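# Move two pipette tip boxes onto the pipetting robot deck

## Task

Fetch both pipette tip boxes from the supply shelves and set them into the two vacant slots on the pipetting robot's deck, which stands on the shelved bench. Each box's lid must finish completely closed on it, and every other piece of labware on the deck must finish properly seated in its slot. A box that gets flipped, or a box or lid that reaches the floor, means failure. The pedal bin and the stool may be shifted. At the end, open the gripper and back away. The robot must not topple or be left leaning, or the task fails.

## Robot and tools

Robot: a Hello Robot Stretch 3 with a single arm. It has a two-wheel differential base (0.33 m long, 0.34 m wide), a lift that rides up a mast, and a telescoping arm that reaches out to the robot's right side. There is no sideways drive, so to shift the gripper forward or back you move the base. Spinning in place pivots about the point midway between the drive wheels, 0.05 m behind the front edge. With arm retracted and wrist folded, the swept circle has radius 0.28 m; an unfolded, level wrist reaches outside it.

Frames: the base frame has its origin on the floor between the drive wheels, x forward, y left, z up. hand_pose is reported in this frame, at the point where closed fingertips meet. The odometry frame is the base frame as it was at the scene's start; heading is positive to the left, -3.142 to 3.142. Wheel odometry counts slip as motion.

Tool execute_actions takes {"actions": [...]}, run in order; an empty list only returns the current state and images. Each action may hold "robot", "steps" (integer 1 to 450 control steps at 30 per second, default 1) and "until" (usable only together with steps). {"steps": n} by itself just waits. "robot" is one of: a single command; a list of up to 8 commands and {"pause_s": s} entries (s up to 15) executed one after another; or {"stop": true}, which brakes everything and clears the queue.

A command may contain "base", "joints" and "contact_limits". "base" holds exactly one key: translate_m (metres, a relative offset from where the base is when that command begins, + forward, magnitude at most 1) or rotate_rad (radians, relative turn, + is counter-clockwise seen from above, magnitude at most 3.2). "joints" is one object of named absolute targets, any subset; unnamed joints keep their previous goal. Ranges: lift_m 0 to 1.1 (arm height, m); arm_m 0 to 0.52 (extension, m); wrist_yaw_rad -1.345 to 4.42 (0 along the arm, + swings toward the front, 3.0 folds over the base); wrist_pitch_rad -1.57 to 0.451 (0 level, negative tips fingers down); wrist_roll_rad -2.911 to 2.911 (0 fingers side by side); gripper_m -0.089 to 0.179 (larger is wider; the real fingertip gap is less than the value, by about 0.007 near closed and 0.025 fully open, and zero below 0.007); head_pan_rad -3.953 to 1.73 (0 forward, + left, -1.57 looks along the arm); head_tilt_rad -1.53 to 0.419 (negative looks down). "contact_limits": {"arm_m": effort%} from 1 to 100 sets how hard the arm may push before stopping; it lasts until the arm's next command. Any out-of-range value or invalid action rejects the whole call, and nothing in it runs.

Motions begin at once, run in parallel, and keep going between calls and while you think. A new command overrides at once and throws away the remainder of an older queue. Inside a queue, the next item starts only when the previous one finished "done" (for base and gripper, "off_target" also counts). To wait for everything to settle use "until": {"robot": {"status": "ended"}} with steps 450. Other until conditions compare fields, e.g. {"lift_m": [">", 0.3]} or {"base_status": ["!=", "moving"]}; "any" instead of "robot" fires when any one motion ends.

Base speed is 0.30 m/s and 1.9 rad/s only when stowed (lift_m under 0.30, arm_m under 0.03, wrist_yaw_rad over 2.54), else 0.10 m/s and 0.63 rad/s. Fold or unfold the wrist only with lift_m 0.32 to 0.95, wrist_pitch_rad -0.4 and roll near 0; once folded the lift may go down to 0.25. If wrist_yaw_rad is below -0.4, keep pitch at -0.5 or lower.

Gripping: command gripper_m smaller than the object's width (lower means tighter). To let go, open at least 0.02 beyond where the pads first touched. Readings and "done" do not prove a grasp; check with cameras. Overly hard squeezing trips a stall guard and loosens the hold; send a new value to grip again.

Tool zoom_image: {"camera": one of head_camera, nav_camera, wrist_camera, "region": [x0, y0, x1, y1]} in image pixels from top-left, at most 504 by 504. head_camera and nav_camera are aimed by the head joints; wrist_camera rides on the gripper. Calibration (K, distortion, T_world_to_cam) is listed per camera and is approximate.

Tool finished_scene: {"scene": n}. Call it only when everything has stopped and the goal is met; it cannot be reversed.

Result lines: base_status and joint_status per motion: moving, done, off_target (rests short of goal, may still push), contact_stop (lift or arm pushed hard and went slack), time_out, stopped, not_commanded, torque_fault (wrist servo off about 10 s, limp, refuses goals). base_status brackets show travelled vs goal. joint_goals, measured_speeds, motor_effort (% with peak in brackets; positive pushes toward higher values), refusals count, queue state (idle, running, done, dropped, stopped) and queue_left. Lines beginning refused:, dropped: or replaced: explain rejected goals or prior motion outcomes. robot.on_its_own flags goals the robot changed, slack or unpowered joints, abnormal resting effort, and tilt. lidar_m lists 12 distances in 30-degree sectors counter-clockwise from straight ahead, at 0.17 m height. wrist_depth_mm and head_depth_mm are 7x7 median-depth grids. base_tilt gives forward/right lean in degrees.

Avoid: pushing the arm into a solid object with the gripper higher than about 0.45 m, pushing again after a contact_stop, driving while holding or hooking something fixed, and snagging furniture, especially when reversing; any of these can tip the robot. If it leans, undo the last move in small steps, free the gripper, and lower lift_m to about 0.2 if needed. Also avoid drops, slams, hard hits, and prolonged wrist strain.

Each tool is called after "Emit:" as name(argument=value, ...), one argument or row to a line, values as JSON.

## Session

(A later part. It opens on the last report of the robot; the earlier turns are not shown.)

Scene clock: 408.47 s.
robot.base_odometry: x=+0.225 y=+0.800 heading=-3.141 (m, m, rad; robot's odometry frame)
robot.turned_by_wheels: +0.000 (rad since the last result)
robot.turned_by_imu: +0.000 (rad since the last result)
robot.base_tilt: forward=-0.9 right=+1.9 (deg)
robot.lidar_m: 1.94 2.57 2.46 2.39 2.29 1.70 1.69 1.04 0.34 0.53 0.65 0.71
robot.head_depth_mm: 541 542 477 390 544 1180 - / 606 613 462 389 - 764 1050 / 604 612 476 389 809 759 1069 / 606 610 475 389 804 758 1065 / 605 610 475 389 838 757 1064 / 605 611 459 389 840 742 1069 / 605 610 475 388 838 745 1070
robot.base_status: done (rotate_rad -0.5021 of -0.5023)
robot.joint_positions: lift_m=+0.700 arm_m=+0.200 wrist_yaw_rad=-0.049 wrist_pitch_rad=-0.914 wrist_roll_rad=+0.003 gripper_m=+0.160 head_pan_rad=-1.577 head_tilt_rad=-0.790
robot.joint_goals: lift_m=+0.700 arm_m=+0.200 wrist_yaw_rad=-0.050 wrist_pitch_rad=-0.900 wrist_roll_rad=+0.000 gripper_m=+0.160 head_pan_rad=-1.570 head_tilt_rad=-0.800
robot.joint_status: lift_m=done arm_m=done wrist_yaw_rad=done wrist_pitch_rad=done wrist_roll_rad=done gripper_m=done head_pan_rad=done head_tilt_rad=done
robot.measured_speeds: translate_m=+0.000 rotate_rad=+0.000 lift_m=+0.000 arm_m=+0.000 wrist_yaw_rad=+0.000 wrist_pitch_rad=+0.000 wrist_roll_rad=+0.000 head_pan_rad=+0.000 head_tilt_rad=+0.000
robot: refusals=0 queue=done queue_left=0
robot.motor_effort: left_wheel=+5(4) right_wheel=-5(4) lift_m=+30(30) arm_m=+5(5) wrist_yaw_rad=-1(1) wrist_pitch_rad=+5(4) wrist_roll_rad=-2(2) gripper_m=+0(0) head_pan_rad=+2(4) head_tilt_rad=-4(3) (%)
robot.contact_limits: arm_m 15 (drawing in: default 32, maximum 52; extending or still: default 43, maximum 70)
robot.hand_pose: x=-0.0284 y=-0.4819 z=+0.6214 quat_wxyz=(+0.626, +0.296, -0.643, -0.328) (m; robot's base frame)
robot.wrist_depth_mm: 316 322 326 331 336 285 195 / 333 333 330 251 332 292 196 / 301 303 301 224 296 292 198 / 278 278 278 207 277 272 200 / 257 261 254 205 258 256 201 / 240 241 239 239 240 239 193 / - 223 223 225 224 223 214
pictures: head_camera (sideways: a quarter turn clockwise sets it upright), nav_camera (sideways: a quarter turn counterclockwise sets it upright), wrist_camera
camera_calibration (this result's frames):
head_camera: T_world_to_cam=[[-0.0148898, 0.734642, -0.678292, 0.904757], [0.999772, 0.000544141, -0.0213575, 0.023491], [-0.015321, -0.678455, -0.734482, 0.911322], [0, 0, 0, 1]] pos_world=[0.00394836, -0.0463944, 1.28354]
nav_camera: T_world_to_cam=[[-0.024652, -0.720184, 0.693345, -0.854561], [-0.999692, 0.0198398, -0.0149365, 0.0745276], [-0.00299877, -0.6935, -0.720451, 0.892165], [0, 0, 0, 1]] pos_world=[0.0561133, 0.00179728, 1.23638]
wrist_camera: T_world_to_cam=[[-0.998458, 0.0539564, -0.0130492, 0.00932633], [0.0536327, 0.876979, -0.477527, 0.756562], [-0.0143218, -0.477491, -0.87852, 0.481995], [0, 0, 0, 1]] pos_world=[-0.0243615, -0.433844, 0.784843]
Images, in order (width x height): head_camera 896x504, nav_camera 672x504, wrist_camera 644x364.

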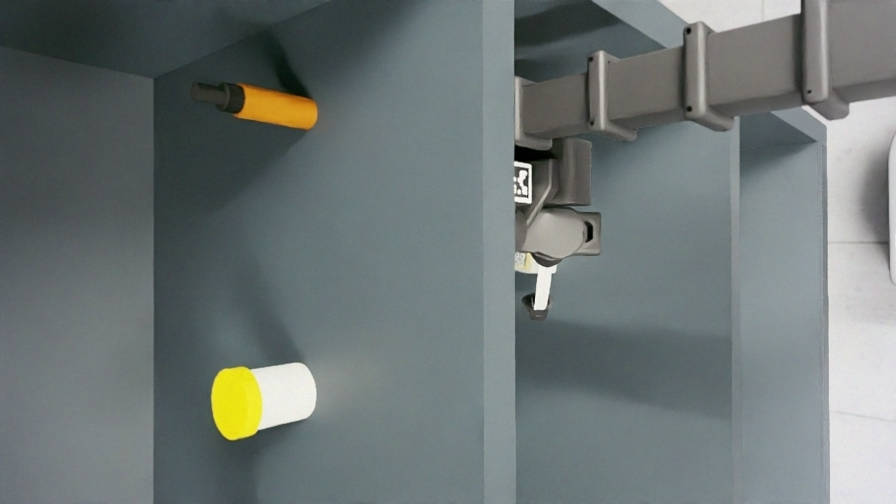

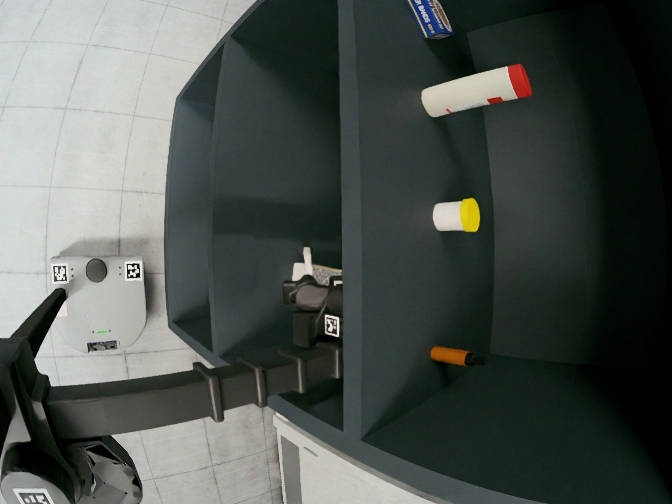

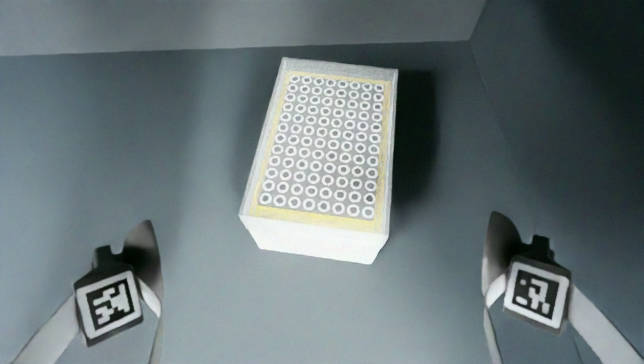

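Emit:
execute_actions(
  actions=[
    {"robot":{"base":{"translate_m":0.012},"joints":{"wrist_yaw_rad":-0.2,"arm_m":0.30,"gripper_m":0.13},"contact_limits":{"arm_m":15}},"steps":300,"until":{"robot":{"status":"ended"}}},
  ],
)

Scene clock: 419.33 s.
robot.base_odometry: x=+0.213 y=+0.800 heading=-3.141 (m, m, rad; robot's odometry frame)
robot.turned_by_wheels: +0.000 (rad since the last result)
robot.turned_by_imu: +0.001 (rad since the last result)
robot.base_tilt: forward=-0.9 right=+2.0 (deg)
robot.lidar_m: 1.93 2.56 2.46 2.39 2.29 1.71 1.70 1.05 0.35 0.53 0.64 0.69
robot.head_depth_mm: 576 568 477 389 579 1176 - / 605 613 462 389 - 759 1059 / 606 613 476 389 839 758 1069 / 606 610 476 388 823 759 1061 / 606 611 473 388 842 755 1065 / 605 611 460 388 841 742 1066 / 604 608 474 388 839 739 1066
robot.base_status: done (translate_m +0.0120 of +0.0120)
robot.joint_positions: lift_m=+0.700 arm_m=+0.300 wrist_yaw_rad=-0.199 wrist_pitch_rad=-0.914 wrist_roll_rad=+0.003 gripper_m=+0.130 head_pan_rad=-1.577 head_tilt_rad=-0.790
robot.joint_goals: lift_m=+0.700 arm_m=+0.300 wrist_yaw_rad=-0.200 wrist_pitch_rad=-0.900 wrist_roll_rad=+0.000 gripper_m=+0.130 head_pan_rad=-1.570 head_tilt_rad=-0.800
robot.joint_status: lift_m=done arm_m=done wrist_yaw_rad=done wrist_pitch_rad=done wrist_roll_rad=done gripper_m=done head_pan_rad=done head_tilt_rad=done
robot.measured_speeds: translate_m=+0.000 rotate_rad=+0.000 lift_m=+0.000 arm_m=+0.000 wrist_yaw_rad=+0.000 wrist_pitch_rad=+0.000 wrist_roll_rad=+0.000 head_pan_rad=+0.000 head_tilt_rad=+0.000
robot: refusals=0 queue=done queue_left=0
robot.motor_effort: left_wheel=+4(10) right_wheel=-5(6) lift_m=+30(30) arm_m=+4(4) wrist_yaw_rad=-1(3) wrist_pitch_rad=+4(4) wrist_roll_rad=-2(1) gripper_m=+0(88) head_pan_rad=+4(4) head_tilt_rad=-3(2) (%)
robot.contact_limits: arm_m 15 (drawing in: default 32, maximum 52; extending or still: default 43, maximum 70)
robot.hand_pose: x=-0.0487 y=-0.5793 z=+0.6214 quat_wxyz=(+0.599, +0.247, -0.663, -0.374) (m; robot's base frame)
robot.wrist_depth_mm: 192 200 212 224 238 235 172 / 221 234 250 267 287 246 177 / 261 278 293 303 301 258 182 / 279 276 278 278 276 268 188 / 257 261 257 190 253 251 194 / 240 244 236 177 234 - 198 / 227 221 220 166 218 223 195
pictures: head_camera (sideways: a quarter turn clockwise sets it upright), nav_camera (sideways: a quarter turn counterclockwise sets it upright), wrist_camera
camera_calibration (this result's frames):
head_camera: T_world_to_cam=[[-0.0148898, 0.734642, -0.678291, 0.904756], [0.999772, 0.000544159, -0.0213575, 0.023491], [-0.015321, -0.678454, -0.734483, 0.911322], [0, 0, 0, 1]] pos_world=[0.00394836, -0.0463944, 1.28354]
nav_camera: T_world_to_cam=[[-0.024652, -0.720184, 0.693345, -0.85456], [-0.999692, 0.0198398, -0.0149365, 0.0745275], [-0.00299877, -0.693499, -0.720451, 0.892166], [0, 0, 0, 1]] pos_world=[0.0561133, 0.00179733, 1.23638]
wrist_camera: T_world_to_cam=[[-0.979305, 0.20197, -0.0130491, 0.0809409], [0.183568, 0.859227, -0.477527, 0.839145], [-0.0852338, -0.47004, -0.87852, 0.436043], [0, 0, 0, 1]] pos_world=[-0.0376087, -0.532406, 0.784843]
Images, in order (width x height): head_camera 896x504, nav_camera 672x504, wrist_camera 644x364.

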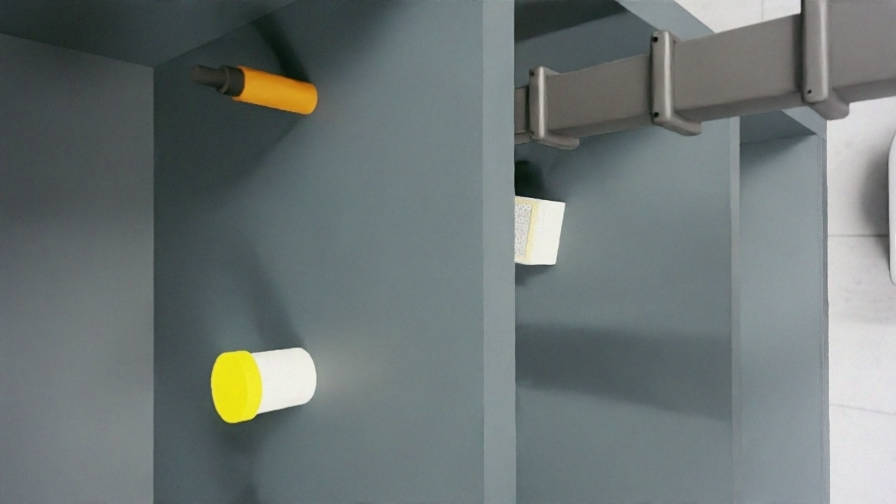

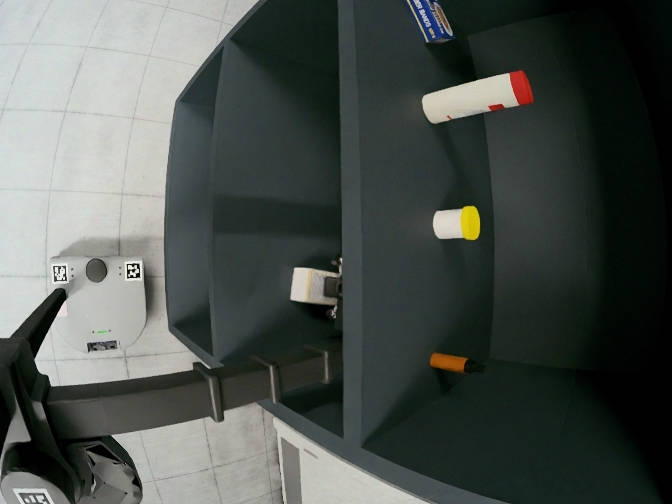

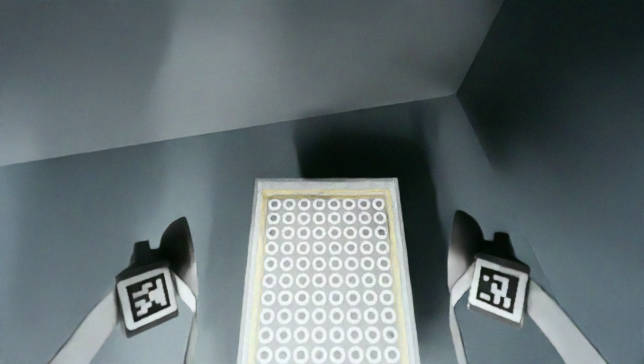

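Emit:
execute_actions(
  actions=[
    {"robot":{"base":{"translate_m":-0.003},"joints":{"lift_m":0.664,"gripper_m":0.12}},"steps":300,"until":{"robot":{"status":"ended"}}},
  ],
)

Scene clock: 422.77 s.
robot.base_odometry: x=+0.216 y=+0.800 heading=-3.141 (m, m, rad; robot's odometry frame)
robot.turned_by_wheels: +0.000 (rad since the last result)
robot.turned_by_imu: +0.000 (rad since the last result)
robot.base_tilt: forward=-1.0 right=+1.8 (deg)
robot.lidar_m: 1.95 2.56 2.46 2.39 2.30 1.71 1.69 1.05 0.34 0.53 0.65 0.70
robot.head_depth_mm: 567 567 477 390 572 657 1128 / 606 612 461 389 - - 1052 / 607 612 476 389 818 757 1061 / 604 612 475 388 820 755 1070 / 604 612 475 388 836 758 1070 / 605 612 460 388 839 741 1060 / 604 609 474 388 839 741 1067
robot.base_status: done (translate_m -0.0030 of -0.0030)
robot.joint_positions: lift_m=+0.664 arm_m=+0.300 wrist_yaw_rad=-0.199 wrist_pitch_rad=-0.914 wrist_roll_rad=+0.003 gripper_m=+0.120 head_pan_rad=-1.577 head_tilt_rad=-0.790
robot.joint_goals: lift_m=+0.664 arm_m=+0.300 wrist_yaw_rad=-0.200 wrist_pitch_rad=-0.900 wrist_roll_rad=+0.000 gripper_m=+0.120 head_pan_rad=-1.570 head_tilt_rad=-0.800
robot.joint_status: lift_m=done arm_m=done wrist_yaw_rad=done wrist_pitch_rad=done wrist_roll_rad=done gripper_m=done head_pan_rad=done head_tilt_rad=done
robot.measured_speeds: translate_m=+0.000 rotate_rad=+0.000 lift_m=+0.000 arm_m=+0.000 wrist_yaw_rad=+0.000 wrist_pitch_rad=+0.000 wrist_roll_rad=+0.000 head_pan_rad=+0.000 head_tilt_rad=+0.000
robot: refusals=0 queue=done queue_left=0
robot.motor_effort: left_wheel=+4(5) right_wheel=-3(10) lift_m=+31(31) arm_m=+5(4) wrist_yaw_rad=-2(1) wrist_pitch_rad=+5(4) wrist_roll_rad=-2(2) gripper_m=+0(48) head_pan_rad=+3(3) head_tilt_rad=-3(4) (%)
robot.contact_limits: arm_m 15 (drawing in: default 32, maximum 52; extending or still: default 43, maximum 70)
robot.hand_pose: x=-0.0487 y=-0.5793 z=+0.5854 quat_wxyz=(+0.599, +0.247, -0.663, -0.374) (m; robot's base frame)
robot.wrist_depth_mm: 192 200 212 224 240 232 168 / 220 231 250 266 275 242 174 / 253 260 259 259 258 250 179 / 239 237 234 166 233 233 184 / 220 220 163 154 161 222 190 / 204 208 147 143 146 209 195 / 192 189 137 134 137 191 189
pictures: head_camera (sideways: a quarter turn clockwise sets it upright), nav_camera (sideways: a quarter turn counterclockwise sets it upright), wrist_camera
camera_calibration (this result's frames):
head_camera: T_world_to_cam=[[-0.0148899, 0.734642, -0.678291, 0.904756], [0.999772, 0.000544281, -0.0213575, 0.023491], [-0.015321, -0.678454, -0.734483, 0.911322], [0, 0, 0, 1]] pos_world=[0.00394837, -0.0463944, 1.28354]
nav_camera: T_world_to_cam=[[-0.0246519, -0.720184, 0.693345, -0.85456], [-0.999692, 0.0198396, -0.0149365, 0.0745275], [-0.00299868, -0.693499, -0.720451, 0.892166], [0, 0, 0, 1]] pos_world=[0.0561133, 0.00179735, 1.23638]
wrist_camera: T_world_to_cam=[[-0.979305, 0.20197, -0.0130491, 0.0804716], [0.183568, 0.859227, -0.477527, 0.821956], [-0.0852338, -0.47004, -0.87852, 0.404415], [0, 0, 0, 1]] pos_world=[-0.0376087, -0.532408, 0.748843]
Images, in order (width x height): head_camera 896x504, nav_camera 672x504, wrist_camera 644x364.

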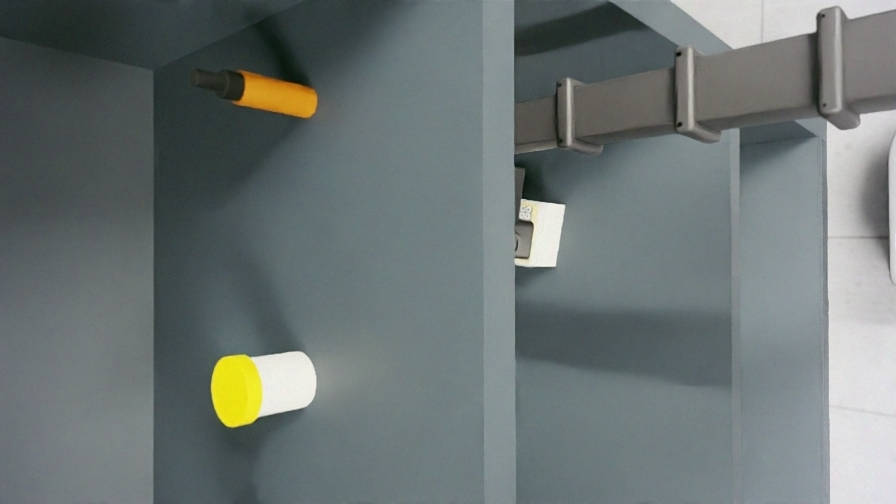

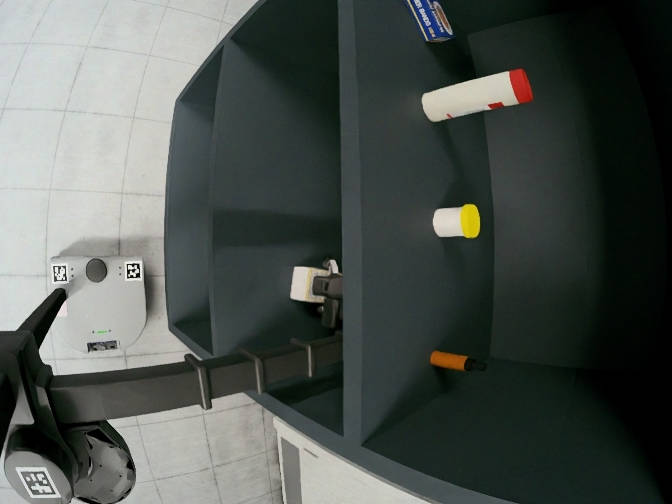

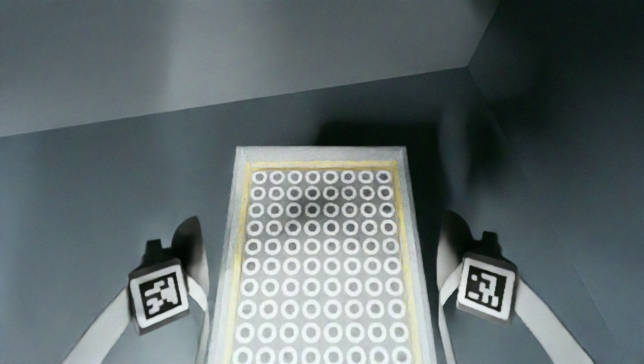

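Matches the reference view. Grip and lift the cover.

Emit:
execute_actions(
  actions=[
    {"robot":[{"joints":{"gripper_m":0.065}},{"joints":{"lift_m":0.695}}],"steps":300,"until":{"robot":{"status":"ended"}}},
  ],
)

Scene clock: 427.40 s.
robot.base_odometry: x=+0.216 y=+0.800 heading=-3.141 (m, m, rad; robot's odometry frame)
robot.turned_by_wheels: +0.000 (rad since the last result)
robot.turned_by_imu: +0.001 (rad since the last result)
robot.base_tilt: forward=-1.0 right=+2.0 (deg)
robot.lidar_m: 1.94 2.56 2.46 2.39 2.30 1.70 1.69 1.05 0.34 0.53 0.65 0.70
robot.head_depth_mm: 567 567 475 389 569 917 - / 607 613 462 389 - 762 1050 / 608 611 477 388 837 755 1071 / 603 611 474 389 823 755 1067 / 603 611 474 388 840 756 1063 / 604 609 460 388 838 738 1068 / 605 609 474 388 840 742 1065
robot.base_status: done (translate_m -0.0030 of -0.0030)
robot.joint_positions: lift_m=+0.695 arm_m=+0.300 wrist_yaw_rad=-0.199 wrist_pitch_rad=-0.913 wrist_roll_rad=+0.003 gripper_m=+0.066 head_pan_rad=-1.577 head_tilt_rad=-0.790
robot.joint_goals: lift_m=+0.695 arm_m=+0.300 wrist_yaw_rad=-0.200 wrist_pitch_rad=-0.900 wrist_roll_rad=+0.000 gripper_m=+0.065 head_pan_rad=-1.570 head_tilt_rad=-0.800
robot.joint_status: lift_m=done arm_m=done wrist_yaw_rad=done wrist_pitch_rad=done wrist_roll_rad=done gripper_m=done head_pan_rad=done head_tilt_rad=done
robot.measured_speeds: translate_m=+0.000 rotate_rad=+0.000 lift_m=+0.000 arm_m=+0.000 wrist_yaw_rad=+0.000 wrist_pitch_rad=+0.000 wrist_roll_rad=+0.000 head_pan_rad=+0.000 head_tilt_rad=+0.000
robot: refusals=0 queue=done queue_left=0
robot.motor_effort: left_wheel=+4(4) right_wheel=-3(4) lift_m=+45(48) arm_m=+4(4) wrist_yaw_rad=-1(2) wrist_pitch_rad=+4(4) wrist_roll_rad=-2(2) gripper_m=-12(95) head_pan_rad=+2(2) head_tilt_rad=-3(4) (%)
robot.contact_limits: arm_m 15 (drawing in: default 32, maximum 52; extending or still: default 43, maximum 70)
robot.hand_pose: x=-0.0487 y=-0.5794 z=+0.6159 quat_wxyz=(+0.600, +0.247, -0.663, -0.374) (m; robot's base frame)
robot.wrist_depth_mm: 193 200 212 223 240 233 169 / 222 233 250 267 287 243 174 / 261 279 289 295 293 253 179 / 271 271 270 269 271 262 184 / 252 252 247 184 245 248 190 / 235 235 228 172 228 234 196 / 219 219 212 161 213 218 201
pictures: head_camera (sideways: a quarter turn clockwise sets it upright), nav_camera (sideways: a quarter turn counterclockwise sets it upright), wrist_camera
camera_calibration (this result's frames):
head_camera: T_world_to_cam=[[-0.0148899, 0.734642, -0.678291, 0.904756], [0.999772, 0.000544278, -0.0213575, 0.023491], [-0.015321, -0.678454, -0.734483, 0.911322], [0, 0, 0, 1]] pos_world=[0.00394837, -0.0463944, 1.28354]
nav_camera: T_world_to_cam=[[-0.0246519, -0.720184, 0.693345, -0.85456], [-0.999692, 0.0198396, -0.0149365, 0.0745275], [-0.00299868, -0.693499, -0.720451, 0.892166], [0, 0, 0, 1]] pos_world=[0.0561133, 0.00179734, 1.23638]
wrist_camera: T_world_to_cam=[[-0.979306, 0.201966, -0.0130499, 0.0808702], [0.183549, 0.859138, -0.477694, 0.836608], [-0.0852663, -0.470204, -0.878429, 0.431018], [0, 0, 0, 1]] pos_world=[-0.0376106, -0.532429, 0.779317]
Images, in order (width x height): head_camera 896x504, nav_camera 672x504, wrist_camera 644x364.

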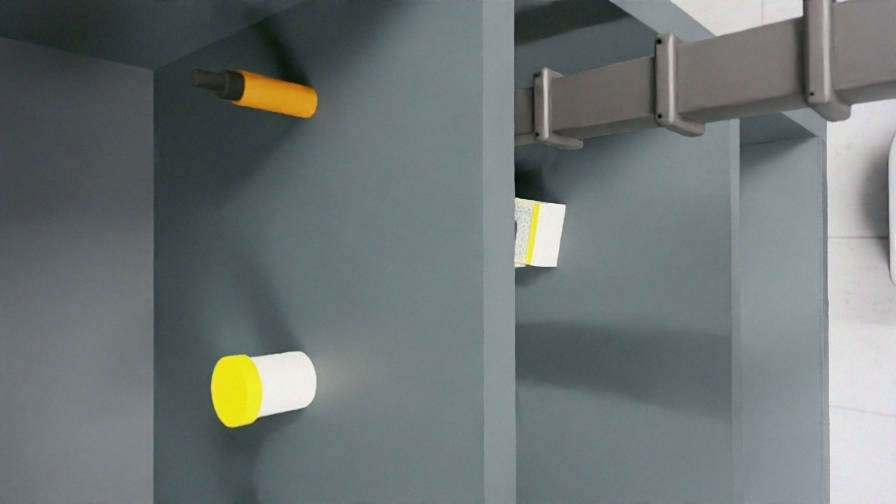

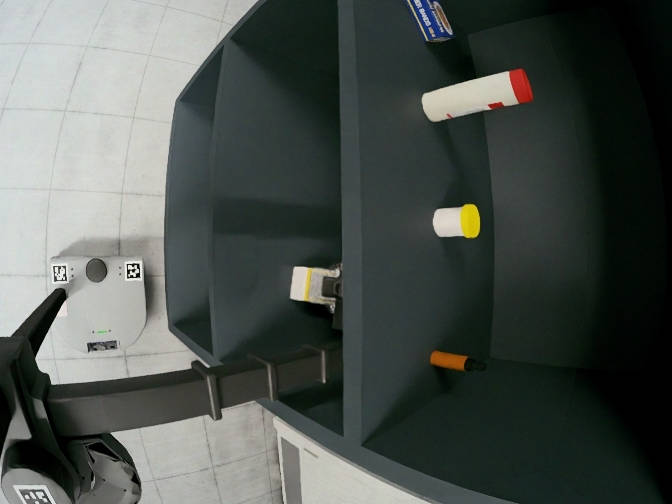

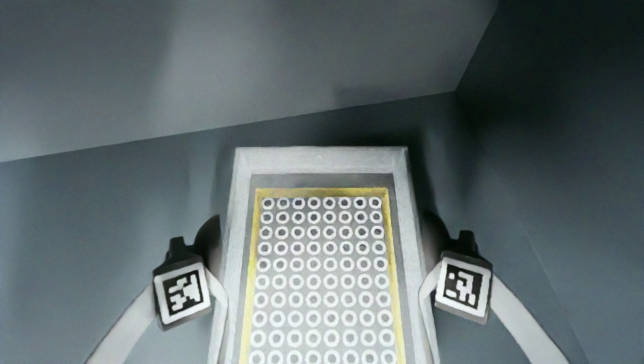

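Emit:
execute_actions(
  actions=[
    {"robot":{"joints":{"arm_m":0.0}},"steps":300,"until":{"robot":{"arm_m":["<",0.12]}}},
    {"robot":{"joints":{"wrist_yaw_rad":1.57}},"steps":300,"until":{"robot":{"arm_m":["<",0.01],"wrist_yaw_rad":[">",0.8]}}},
    {"robot":[{"base":{"rotate_rad":0.3722}},{"base":{"translate_m":1.0},"joints":{"lift_m":1.075,"head_pan_rad":-0.6,"head_tilt_rad":-0.6}},{"base":{"translate_m":0.724}},{"base":{"rotate_rad":1.1654},"joints":{"head_pan_rad":-1.57,"head_tilt_rad":-0.7}}],"steps":450,"until":{"robot":{"status":"ended"}}},
    {"steps":450,"until":{"robot":{"status":"ended"}}},
  ],
)

Scene clock: 464.20 s.
robot.base_odometry: x=-1.390 y=+0.173 heading=-1.604 (m, m, rad; robot's odometry frame)
robot.turned_by_wheels: +1.537 (rad since the last result)
robot.turned_by_imu: +1.556 (rad since the last result)
robot.base_tilt: forward=-1.1 right=+1.9 (deg)
robot.lidar_m: 2.31 1.89 2.44 3.24 1.34 1.31 1.47 0.50 1.01 0.98 0.61 0.78
robot.head_depth_mm: - - - - 449 1298 1101 / - - - - - 1273 1132 / - - - - - 1237 1125 / 856 953 630 500 - 1242 1128 / 857 952 611 519 - - 1103 / 857 951 611 543 - - 1123 / 858 957 610 - - 1241 1127
robot.base_status: done (rotate_rad +1.1652 of +1.1654)
robot.joint_positions: lift_m=+1.075 arm_m=+0.000 wrist_yaw_rad=+1.568 wrist_pitch_rad=-0.913 wrist_roll_rad=+0.003 gripper_m=+0.066 head_pan_rad=-1.563 head_tilt_rad=-0.691
robot.joint_goals: lift_m=+1.075 arm_m=+0.000 wrist_yaw_rad=+1.570 wrist_pitch_rad=-0.900 wrist_roll_rad=+0.000 gripper_m=+0.065 head_pan_rad=-1.570 head_tilt_rad=-0.700
robot.joint_status: lift_m=done arm_m=done wrist_yaw_rad=done wrist_pitch_rad=done wrist_roll_rad=done gripper_m=done head_pan_rad=done head_tilt_rad=done
robot.measured_speeds: translate_m=+0.000 rotate_rad=+0.000 lift_m=+0.000 arm_m=+0.000 wrist_yaw_rad=+0.000 wrist_pitch_rad=+0.000 wrist_roll_rad=+0.000 head_pan_rad=+0.000 head_tilt_rad=+0.000
robot: refusals=0 queue=done queue_left=0
robot.motor_effort: left_wheel=-2(7) right_wheel=+4(9) lift_m=+45(46) arm_m=-6(6) wrist_yaw_rad=+1(1) wrist_pitch_rad=+4(5) wrist_roll_rad=-2(2) gripper_m=-12(13) head_pan_rad=-3(28) head_tilt_rad=-4(15) (%)
robot.hand_pose: x=+0.1161 y=-0.1459 z=+0.9959 quat_wxyz=(+0.670, +0.669, -0.230, +0.226) (m; robot's base frame)
robot.wrist_depth_mm: - - - - - 354 337 / - - - - - 323 307 / - - - - - 300 286 / - - - - - 280 265 / - - - - - 269 247 / - - - - - 239 233 / - - - - - - 218
pictures: head_camera (sideways: a quarter turn clockwise sets it upright), nav_camera (sideways: a quarter turn counterclockwise sets it upright), wrist_camera
camera_calibration (this result's frames):
head_camera: T_world_to_cam=[[-0.0243527, 0.663873, -0.747449, 0.994941], [0.999688, 0.0120326, -0.0218838, 0.0241795], [-0.00553433, -0.747749, -0.663959, 0.819538], [0, 0, 0, 1]] pos_world=[0.00459318, -0.0479969, 1.28834]
nav_camera: T_world_to_cam=[[-0.0153935, -0.648539, 0.761026, -0.942823], [-0.999857, 0.00467061, -0.0162441, 0.076233], [0.00698051, -0.761167, -0.648518, 0.798545], [0, 0, 0, 1]] pos_world=[0.0561345, -0.00398769, 1.23662]
wrist_camera: T_world_to_cam=[[-0.0073215, -0.999888, -0.0130375, -0.128468], [-0.878435, 0.0126608, -0.477694, 0.61526], [0.477806, 0.00795516, -0.878429, 0.987084], [0, 0, 0, 1]] pos_world=[0.0678907, -0.144096, 1.15931]
Images, in order (width x height): head_camera 896x504, nav_camera 672x504, wrist_camera 644x364.

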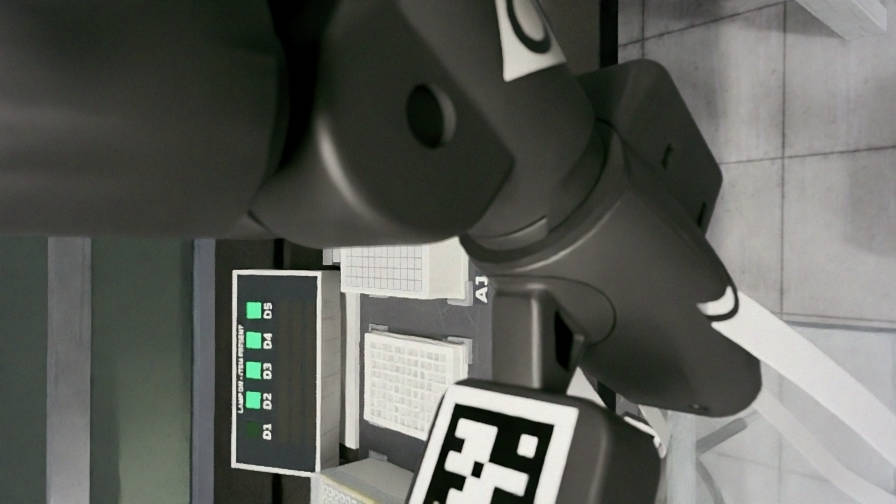

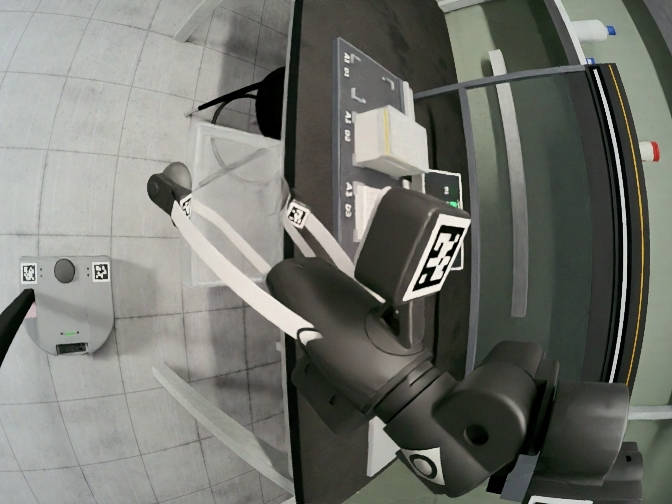

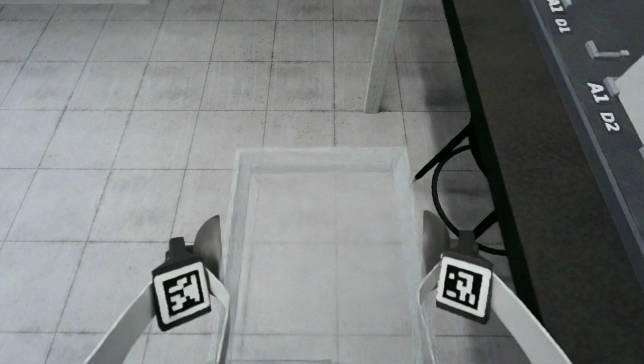

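Emit:
execute_actions(
  actions=[
    {"robot":{"joints":{"wrist_yaw_rad":0.13,"arm_m":0.21}},"steps":300,"until":{"robot":{"status":"ended"}}},
    {"robot":{"joints":{"lift_m":1.06}},"steps":300,"until":{"robot":{"status":"ended"}}},
  ],
)

Scene clock: 474.20 s.
robot.base_odometry: x=-1.390 y=+0.173 heading=-1.604 (m, m, rad; robot's odometry frame)
robot.turned_by_wheels: +0.000 (rad since the last result)
robot.turned_by_imu: +0.001 (rad since the last result)
robot.base_tilt: forward=-1.0 right=+1.9 (deg)
robot.lidar_m: 2.30 1.89 2.44 3.26 1.33 1.31 1.47 0.50 1.01 0.98 0.61 0.78
robot.head_depth_mm: 883 842 683 517 460 1297 1108 / - 842 703 508 459 1300 1129 / - - 625 512 459 1297 1130 / 859 - 557 498 459 1293 1127 / 856 953 610 512 459 1290 1130 / 855 950 611 510 459 1291 1128 / 858 954 611 511 458 1242 1124
robot.base_status: done (rotate_rad +1.1652 of +1.1654)
robot.joint_positions: lift_m=+1.060 arm_m=+0.210 wrist_yaw_rad=+0.131 wrist_pitch_rad=-0.913 wrist_roll_rad=+0.003 gripper_m=+0.066 head_pan_rad=-1.563 head_tilt_rad=-0.691
robot.joint_goals: lift_m=+1.060 arm_m=+0.210 wrist_yaw_rad=+0.130 wrist_pitch_rad=-0.900 wrist_roll_rad=+0.000 gripper_m=+0.065 head_pan_rad=-1.570 head_tilt_rad=-0.700
robot.joint_status: lift_m=done arm_m=done wrist_yaw_rad=done wrist_pitch_rad=done wrist_roll_rad=done gripper_m=done head_pan_rad=done head_tilt_rad=done
robot.measured_speeds: translate_m=+0.000 rotate_rad=+0.000 lift_m=+0.000 arm_m=+0.000 wrist_yaw_rad=+0.000 wrist_pitch_rad=+0.000 wrist_roll_rad=+0.000 head_pan_rad=+0.000 head_tilt_rad=+0.000
robot: refusals=0 queue=done queue_left=0
robot.motor_effort: left_wheel=-2(2) right_wheel=+4(4) lift_m=+31(47) arm_m=+4(9) wrist_yaw_rad=-1(3) wrist_pitch_rad=+4(4) wrist_roll_rad=-2(2) gripper_m=-12(12) head_pan_rad=-2(1) head_tilt_rad=-3(3) (%)
robot.hand_pose: x=-0.0036 y=-0.4910 z=+0.9814 quat_wxyz=(+0.653, +0.352, -0.613, -0.271) (m; robot's base frame)
robot.wrist_depth_mm: 222 217 214 230 335 335 334 / 223 219 214 277 303 301 305 / 260 272 266 247 256 263 265 / 233 225 237 195 239 239 235 / 221 214 217 181 185 205 207 / 199 198 171 168 171 204 198 / 186 186 161 158 190 185 185
pictures: head_camera (sideways: a quarter turn clockwise sets it upright), nav_camera (sideways: a quarter turn counterclockwise sets it upright), wrist_camera
camera_calibration (this result's frames):
head_camera: T_world_to_cam=[[-0.0242697, 0.663973, -0.747363, 0.994829], [0.99969, 0.0119092, -0.0218833, 0.0241788], [-0.00562939, -0.747662, -0.664055, 0.819664], [0, 0, 0, 1]] pos_world=[0.00458711, -0.0479949, 1.28833]
nav_camera: T_world_to_cam=[[-0.0154746, -0.648636, 0.760942, -0.942713], [-0.999857, 0.00479894, -0.0162425, 0.0762309], [0.00688377, -0.761084, -0.648617, 0.798673], [0, 0, 0, 1]] pos_world=[0.0561339, -0.00398556, 1.23662]
wrist_camera: T_world_to_cam=[[-0.9919, -0.126364, -0.012894, -0.0494216], [-0.10491, 0.872239, -0.477696, 0.932371], [0.07161, -0.472474, -0.878431, 0.79699], [0, 0, 0, 1]] pos_world=[-0.00827902, -0.442939, 1.14485]
Images, in order (width x height): head_camera 896x504, nav_camera 672x504, wrist_camera 644x364.

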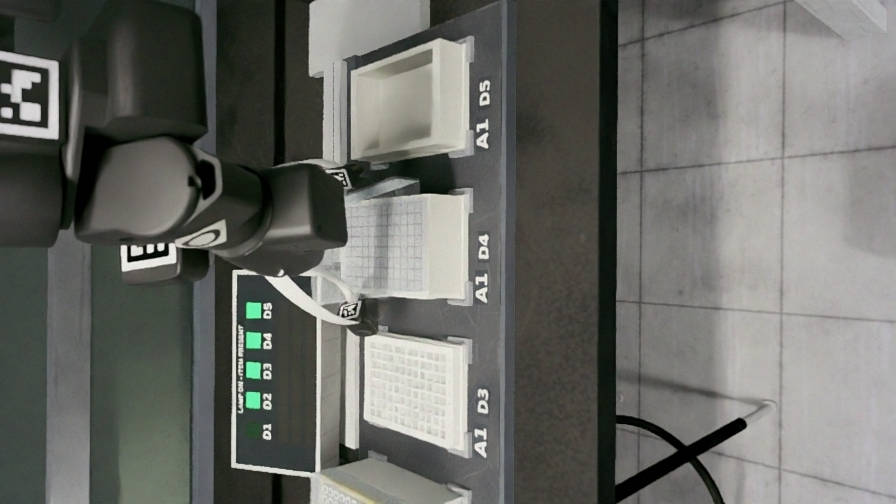

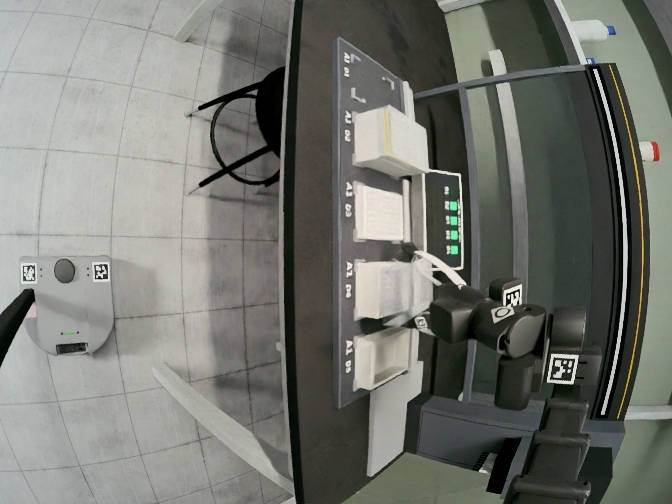

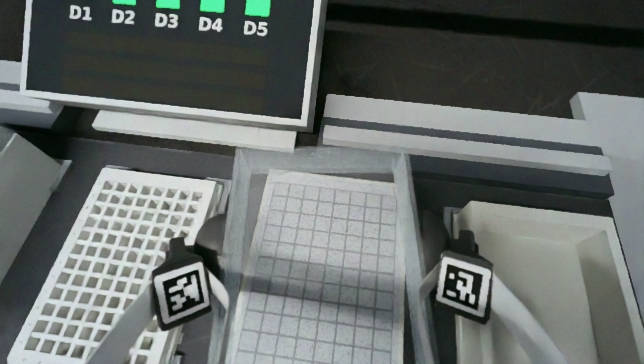

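Emit:
execute_actions(
  actions=[
    {"robot":[{"joints":{"lift_m":1.0545}},{"joints":{"gripper_m":0.115}},{"joints":{"lift_m":1.1}}],"steps":300,"until":{"robot":{"status":"ended"}}},
  ],
)

Scene clock: 478.73 s.
robot.base_odometry: x=-1.390 y=+0.173 heading=-1.604 (m, m, rad; robot's odometry frame)
robot.turned_by_wheels: +0.000 (rad since the last result)
robot.turned_by_imu: +0.001 (rad since the last result)
robot.base_tilt: forward=-0.9 right=+1.9 (deg)
robot.lidar_m: 2.31 1.89 2.44 3.25 1.33 1.31 1.46 0.50 1.01 0.98 0.61 0.78
robot.head_depth_mm: - 947 684 517 460 1296 1107 / - 948 703 509 459 1300 1127 / - - 628 513 459 1302 1130 / - - 629 498 460 1303 1121 / 857 951 611 513 459 1296 1121 / 857 952 611 510 458 1301 1124 / 856 950 611 511 459 1239 1126
robot.base_status: done (rotate_rad +1.1652 of +1.1654)
robot.joint_positions: lift_m=+1.099 arm_m=+0.210 wrist_yaw_rad=+0.131 wrist_pitch_rad=-0.913 wrist_roll_rad=+0.003 gripper_m=+0.115 head_pan_rad=-1.563 head_tilt_rad=-0.691
robot.joint_goals: lift_m=+1.100 arm_m=+0.210 wrist_yaw_rad=+0.130 wrist_pitch_rad=-0.900 wrist_roll_rad=+0.000 gripper_m=+0.115 head_pan_rad=-1.570 head_tilt_rad=-0.700
robot.joint_status: lift_m=done arm_m=done wrist_yaw_rad=done wrist_pitch_rad=done wrist_roll_rad=done gripper_m=done head_pan_rad=done head_tilt_rad=done
robot.measured_speeds: translate_m=+0.000 rotate_rad=+0.000 lift_m=+0.000 arm_m=+0.000 wrist_yaw_rad=+0.000 wrist_pitch_rad=+0.000 wrist_roll_rad=+0.000 head_pan_rad=+0.000 head_tilt_rad=+0.000
robot: refusals=0 queue=done queue_left=0
robot.motor_effort: left_wheel=-2(2) right_wheel=+4(3) lift_m=+45(46) arm_m=+4(4) wrist_yaw_rad=-1(1) wrist_pitch_rad=+4(5) wrist_roll_rad=-2(2) gripper_m=+0(85) head_pan_rad=-2(2) head_tilt_rad=-4(4) (%)
robot.hand_pose: x=-0.0036 y=-0.4910 z=+1.0199 quat_wxyz=(+0.653, +0.352, -0.613, -0.271) (m; robot's base frame)
robot.wrist_depth_mm: 385 252 248 383 382 382 376 / 348 253 250 274 354 356 355 / 294 256 250 292 323 320 307 / 244 282 285 278 274 274 284 / 249 258 259 220 257 264 262 / 243 234 242 205 238 243 242 / 227 220 223 191 220 222 230
pictures: head_camera (sideways: a quarter turn clockwise sets it upright), nav_camera (sideways: a quarter turn counterclockwise sets it upright), wrist_camera
camera_calibration (this result's frames):
head_camera: T_world_to_cam=[[-0.0242696, 0.663972, -0.747363, 0.994829], [0.99969, 0.0119091, -0.0218833, 0.0241788], [-0.00562948, -0.747662, -0.664055, 0.819664], [0, 0, 0, 1]] pos_world=[0.0045871, -0.0479949, 1.28833]
nav_camera: T_world_to_cam=[[-0.0154747, -0.648636, 0.760942, -0.942713], [-0.999857, 0.00479905, -0.0162425, 0.0762309], [0.00688369, -0.761084, -0.648617, 0.798673], [0, 0, 0, 1]] pos_world=[0.0561339, -0.00398558, 1.23662]
wrist_camera: T_world_to_cam=[[-0.9919, -0.126363, -0.012894, -0.0489256], [-0.104909, 0.872239, -0.477696, 0.95074], [0.0716097, -0.472474, -0.878431, 0.830767], [0, 0, 0, 1]] pos_world=[-0.00827908, -0.442939, 1.18331]
Images, in order (width x height): head_camera 896x504, nav_camera 672x504, wrist_camera 644x364.

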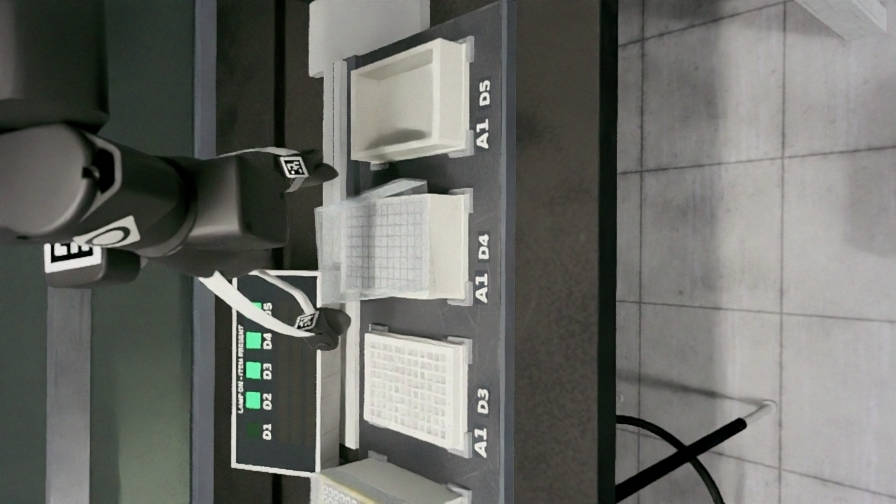

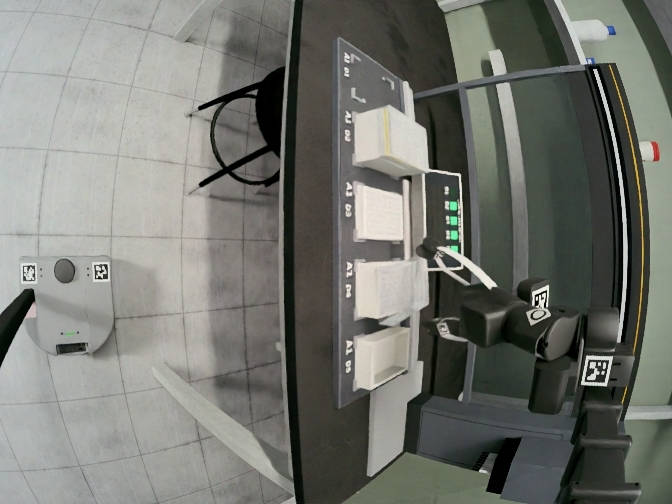

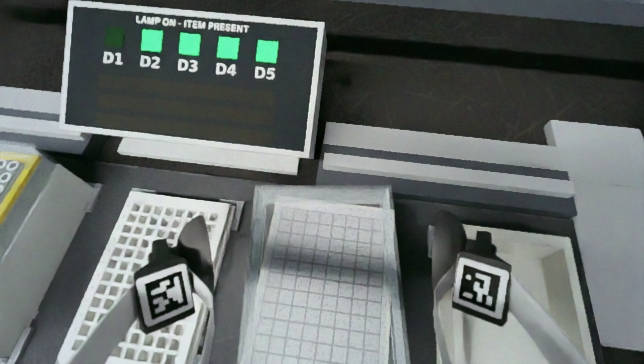

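Emit:
execute_actions(
  actions=[
    {"robot":{"joints":{"arm_m":0.0}},"steps":300,"until":{"robot":{"arm_m":["<",0.06]}}},
    {"robot":[{"base":{"rotate_rad":-1.1711},"joints":{"wrist_pitch_rad":-1.57,"wrist_yaw_rad":-0.2,"gripper_m":0.17,"arm_m":0.0}},{"base":{"translate_m":-1.0},"joints":{"lift_m":0.688,"head_tilt_rad":-0.8}},{"base":{"translate_m":-0.75}},{"base":{"rotate_rad":-0.3665}},{"joints":{"arm_m":0.33},"contact_limits":{"arm_m":15}}],"steps":450,"until":{"robot":{"status":"ended"}}},
    {"steps":450,"until":{"robot":{"status":"ended"}}},
    {"steps":450,"until":{"robot":{"status":"ended"}}},
  ],
)

Scene clock: 524.73 s.
robot.base_odometry: x=+0.244 y=+0.800 heading=-3.141 (m, m, rad; robot's odometry frame)
robot.turned_by_wheels: -1.537 (rad since the last result)
robot.turned_by_imu: -1.548 (rad since the last result)
robot.base_tilt: forward=-1.1 right=+2.0 (deg)
robot.lidar_m: 1.96 2.48 2.46 2.39 2.26 1.68 1.67 1.03 0.33 0.53 0.66 0.72
robot.head_depth_mm: 511 510 462 390 501 1203 - / 604 614 460 389 - 731 1065 / 606 611 474 388 835 757 1073 / 605 613 475 388 823 760 1071 / 607 611 474 387 839 759 1067 / 606 611 460 387 839 756 1068 / 608 608 474 388 840 755 1072
robot.base_status: done (rotate_rad -0.3664 of -0.3665)
robot.joint_positions: lift_m=+0.688 arm_m=+0.330 wrist_yaw_rad=-0.200 wrist_pitch_rad=-1.549 wrist_roll_rad=+0.003 gripper_m=+0.170 head_pan_rad=-1.563 head_tilt_rad=-0.790
robot.joint_goals: lift_m=+0.688 arm_m=+0.330 wrist_yaw_rad=-0.200 wrist_pitch_rad=-1.570 wrist_roll_rad=+0.000 gripper_m=+0.170 head_pan_rad=-1.570 head_tilt_rad=-0.800
robot.joint_status: lift_m=done arm_m=done wrist_yaw_rad=done wrist_pitch_rad=done wrist_roll_rad=done gripper_m=done head_pan_rad=done head_tilt_rad=done
robot.measured_speeds: translate_m=+0.000 rotate_rad=+0.000 lift_m=+0.000 arm_m=+0.000 wrist_yaw_rad=+0.000 wrist_pitch_rad=+0.000 wrist_roll_rad=+0.000 head_pan_rad=+0.000 head_tilt_rad=+0.000
robot: refusals=0 queue=done queue_left=0
robot.motor_effort: left_wheel=+4(9) right_wheel=-4(8) lift_m=+30(45) arm_m=+5(6) wrist_yaw_rad=-1(3) wrist_pitch_rad=-1(5) wrist_roll_rad=-2(1) gripper_m=+0(89) head_pan_rad=-1(2) head_tilt_rad=-5(12) (%)
robot.contact_limits: arm_m 15 (drawing in: default 32, maximum 52; extending or still: default 43, maximum 70)
robot.hand_pose: x=-0.0179 y=-0.4564 z=+0.5703 quat_wxyz=(+0.453, +0.441, -0.552, -0.544) (m; robot's base frame)
robot.wrist_depth_mm: 182 181 122 123 183 184 165 / 186 185 126 126 188 188 171 / 190 189 129 129 192 193 178 / 195 196 196 197 197 198 184 / 200 200 201 202 203 202 190 / 204 206 206 207 208 208 183 / - 212 213 212 214 214 214
pictures: head_camera (sideways: a quarter turn clockwise sets it upright), nav_camera (sideways: a quarter turn counterclockwise sets it upright), wrist_camera
camera_calibration (this result's frames):
head_camera: T_world_to_cam=[[-0.0247976, 0.734392, -0.678272, 0.904792], [0.999673, 0.0140298, -0.0213573, 0.0234914], [-0.00616863, -0.67858, -0.7345, 0.911289], [0, 0, 0, 1]] pos_world=[0.00457433, -0.0464187, 1.28354]
nav_camera: T_world_to_cam=[[-0.0149356, -0.720469, 0.693326, -0.854595], [-0.999868, 0.00635427, -0.0149361, 0.0745282], [0.00635545, -0.693458, -0.720469, 0.892132], [0, 0, 0, 1]] pos_world=[0.0560845, 0.00247347, 1.23638]
wrist_camera: T_world_to_cam=[[-0.977712, 0.209814, -0.00758039, 0.0860842], [0.206821, 0.968721, 0.137132, 0.403332], [0.0361155, 0.132508, -0.990524, 0.7926], [0, 0, 0, 1]] pos_world=[-0.0278773, -0.513803, 0.730432]
Images, in order (width x height): head_camera 896x504, nav_camera 672x504, wrist_camera 644x364.

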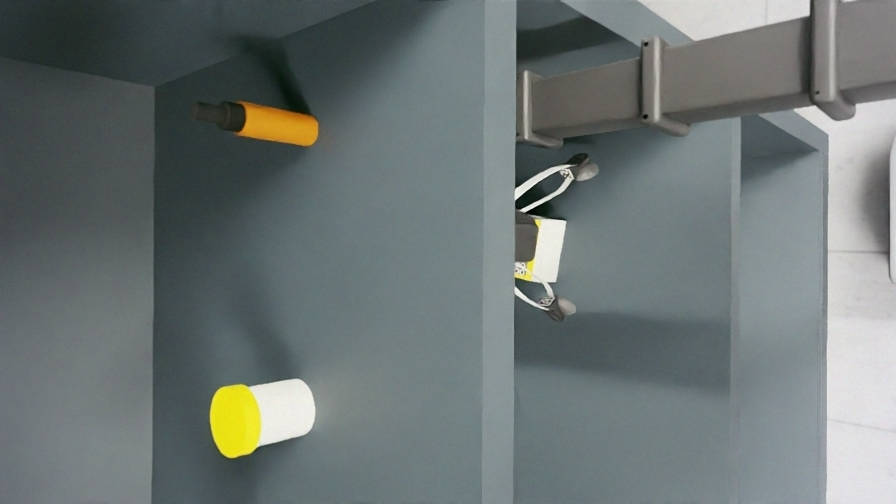

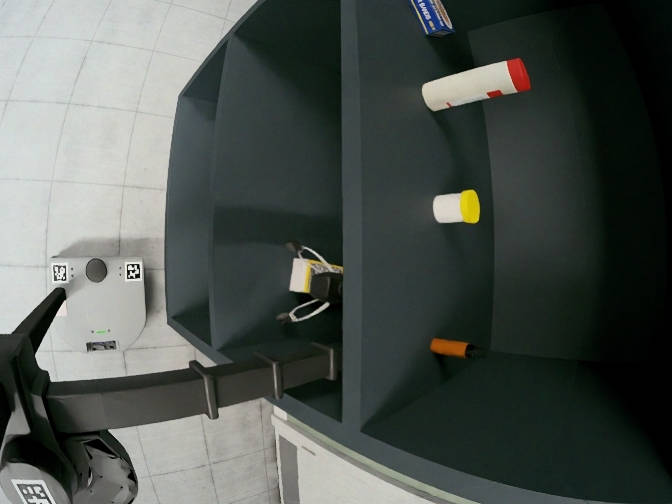

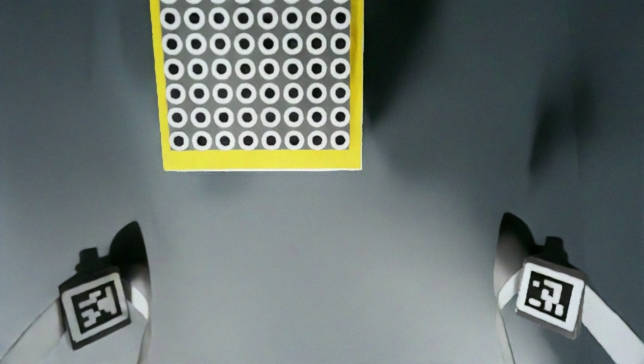

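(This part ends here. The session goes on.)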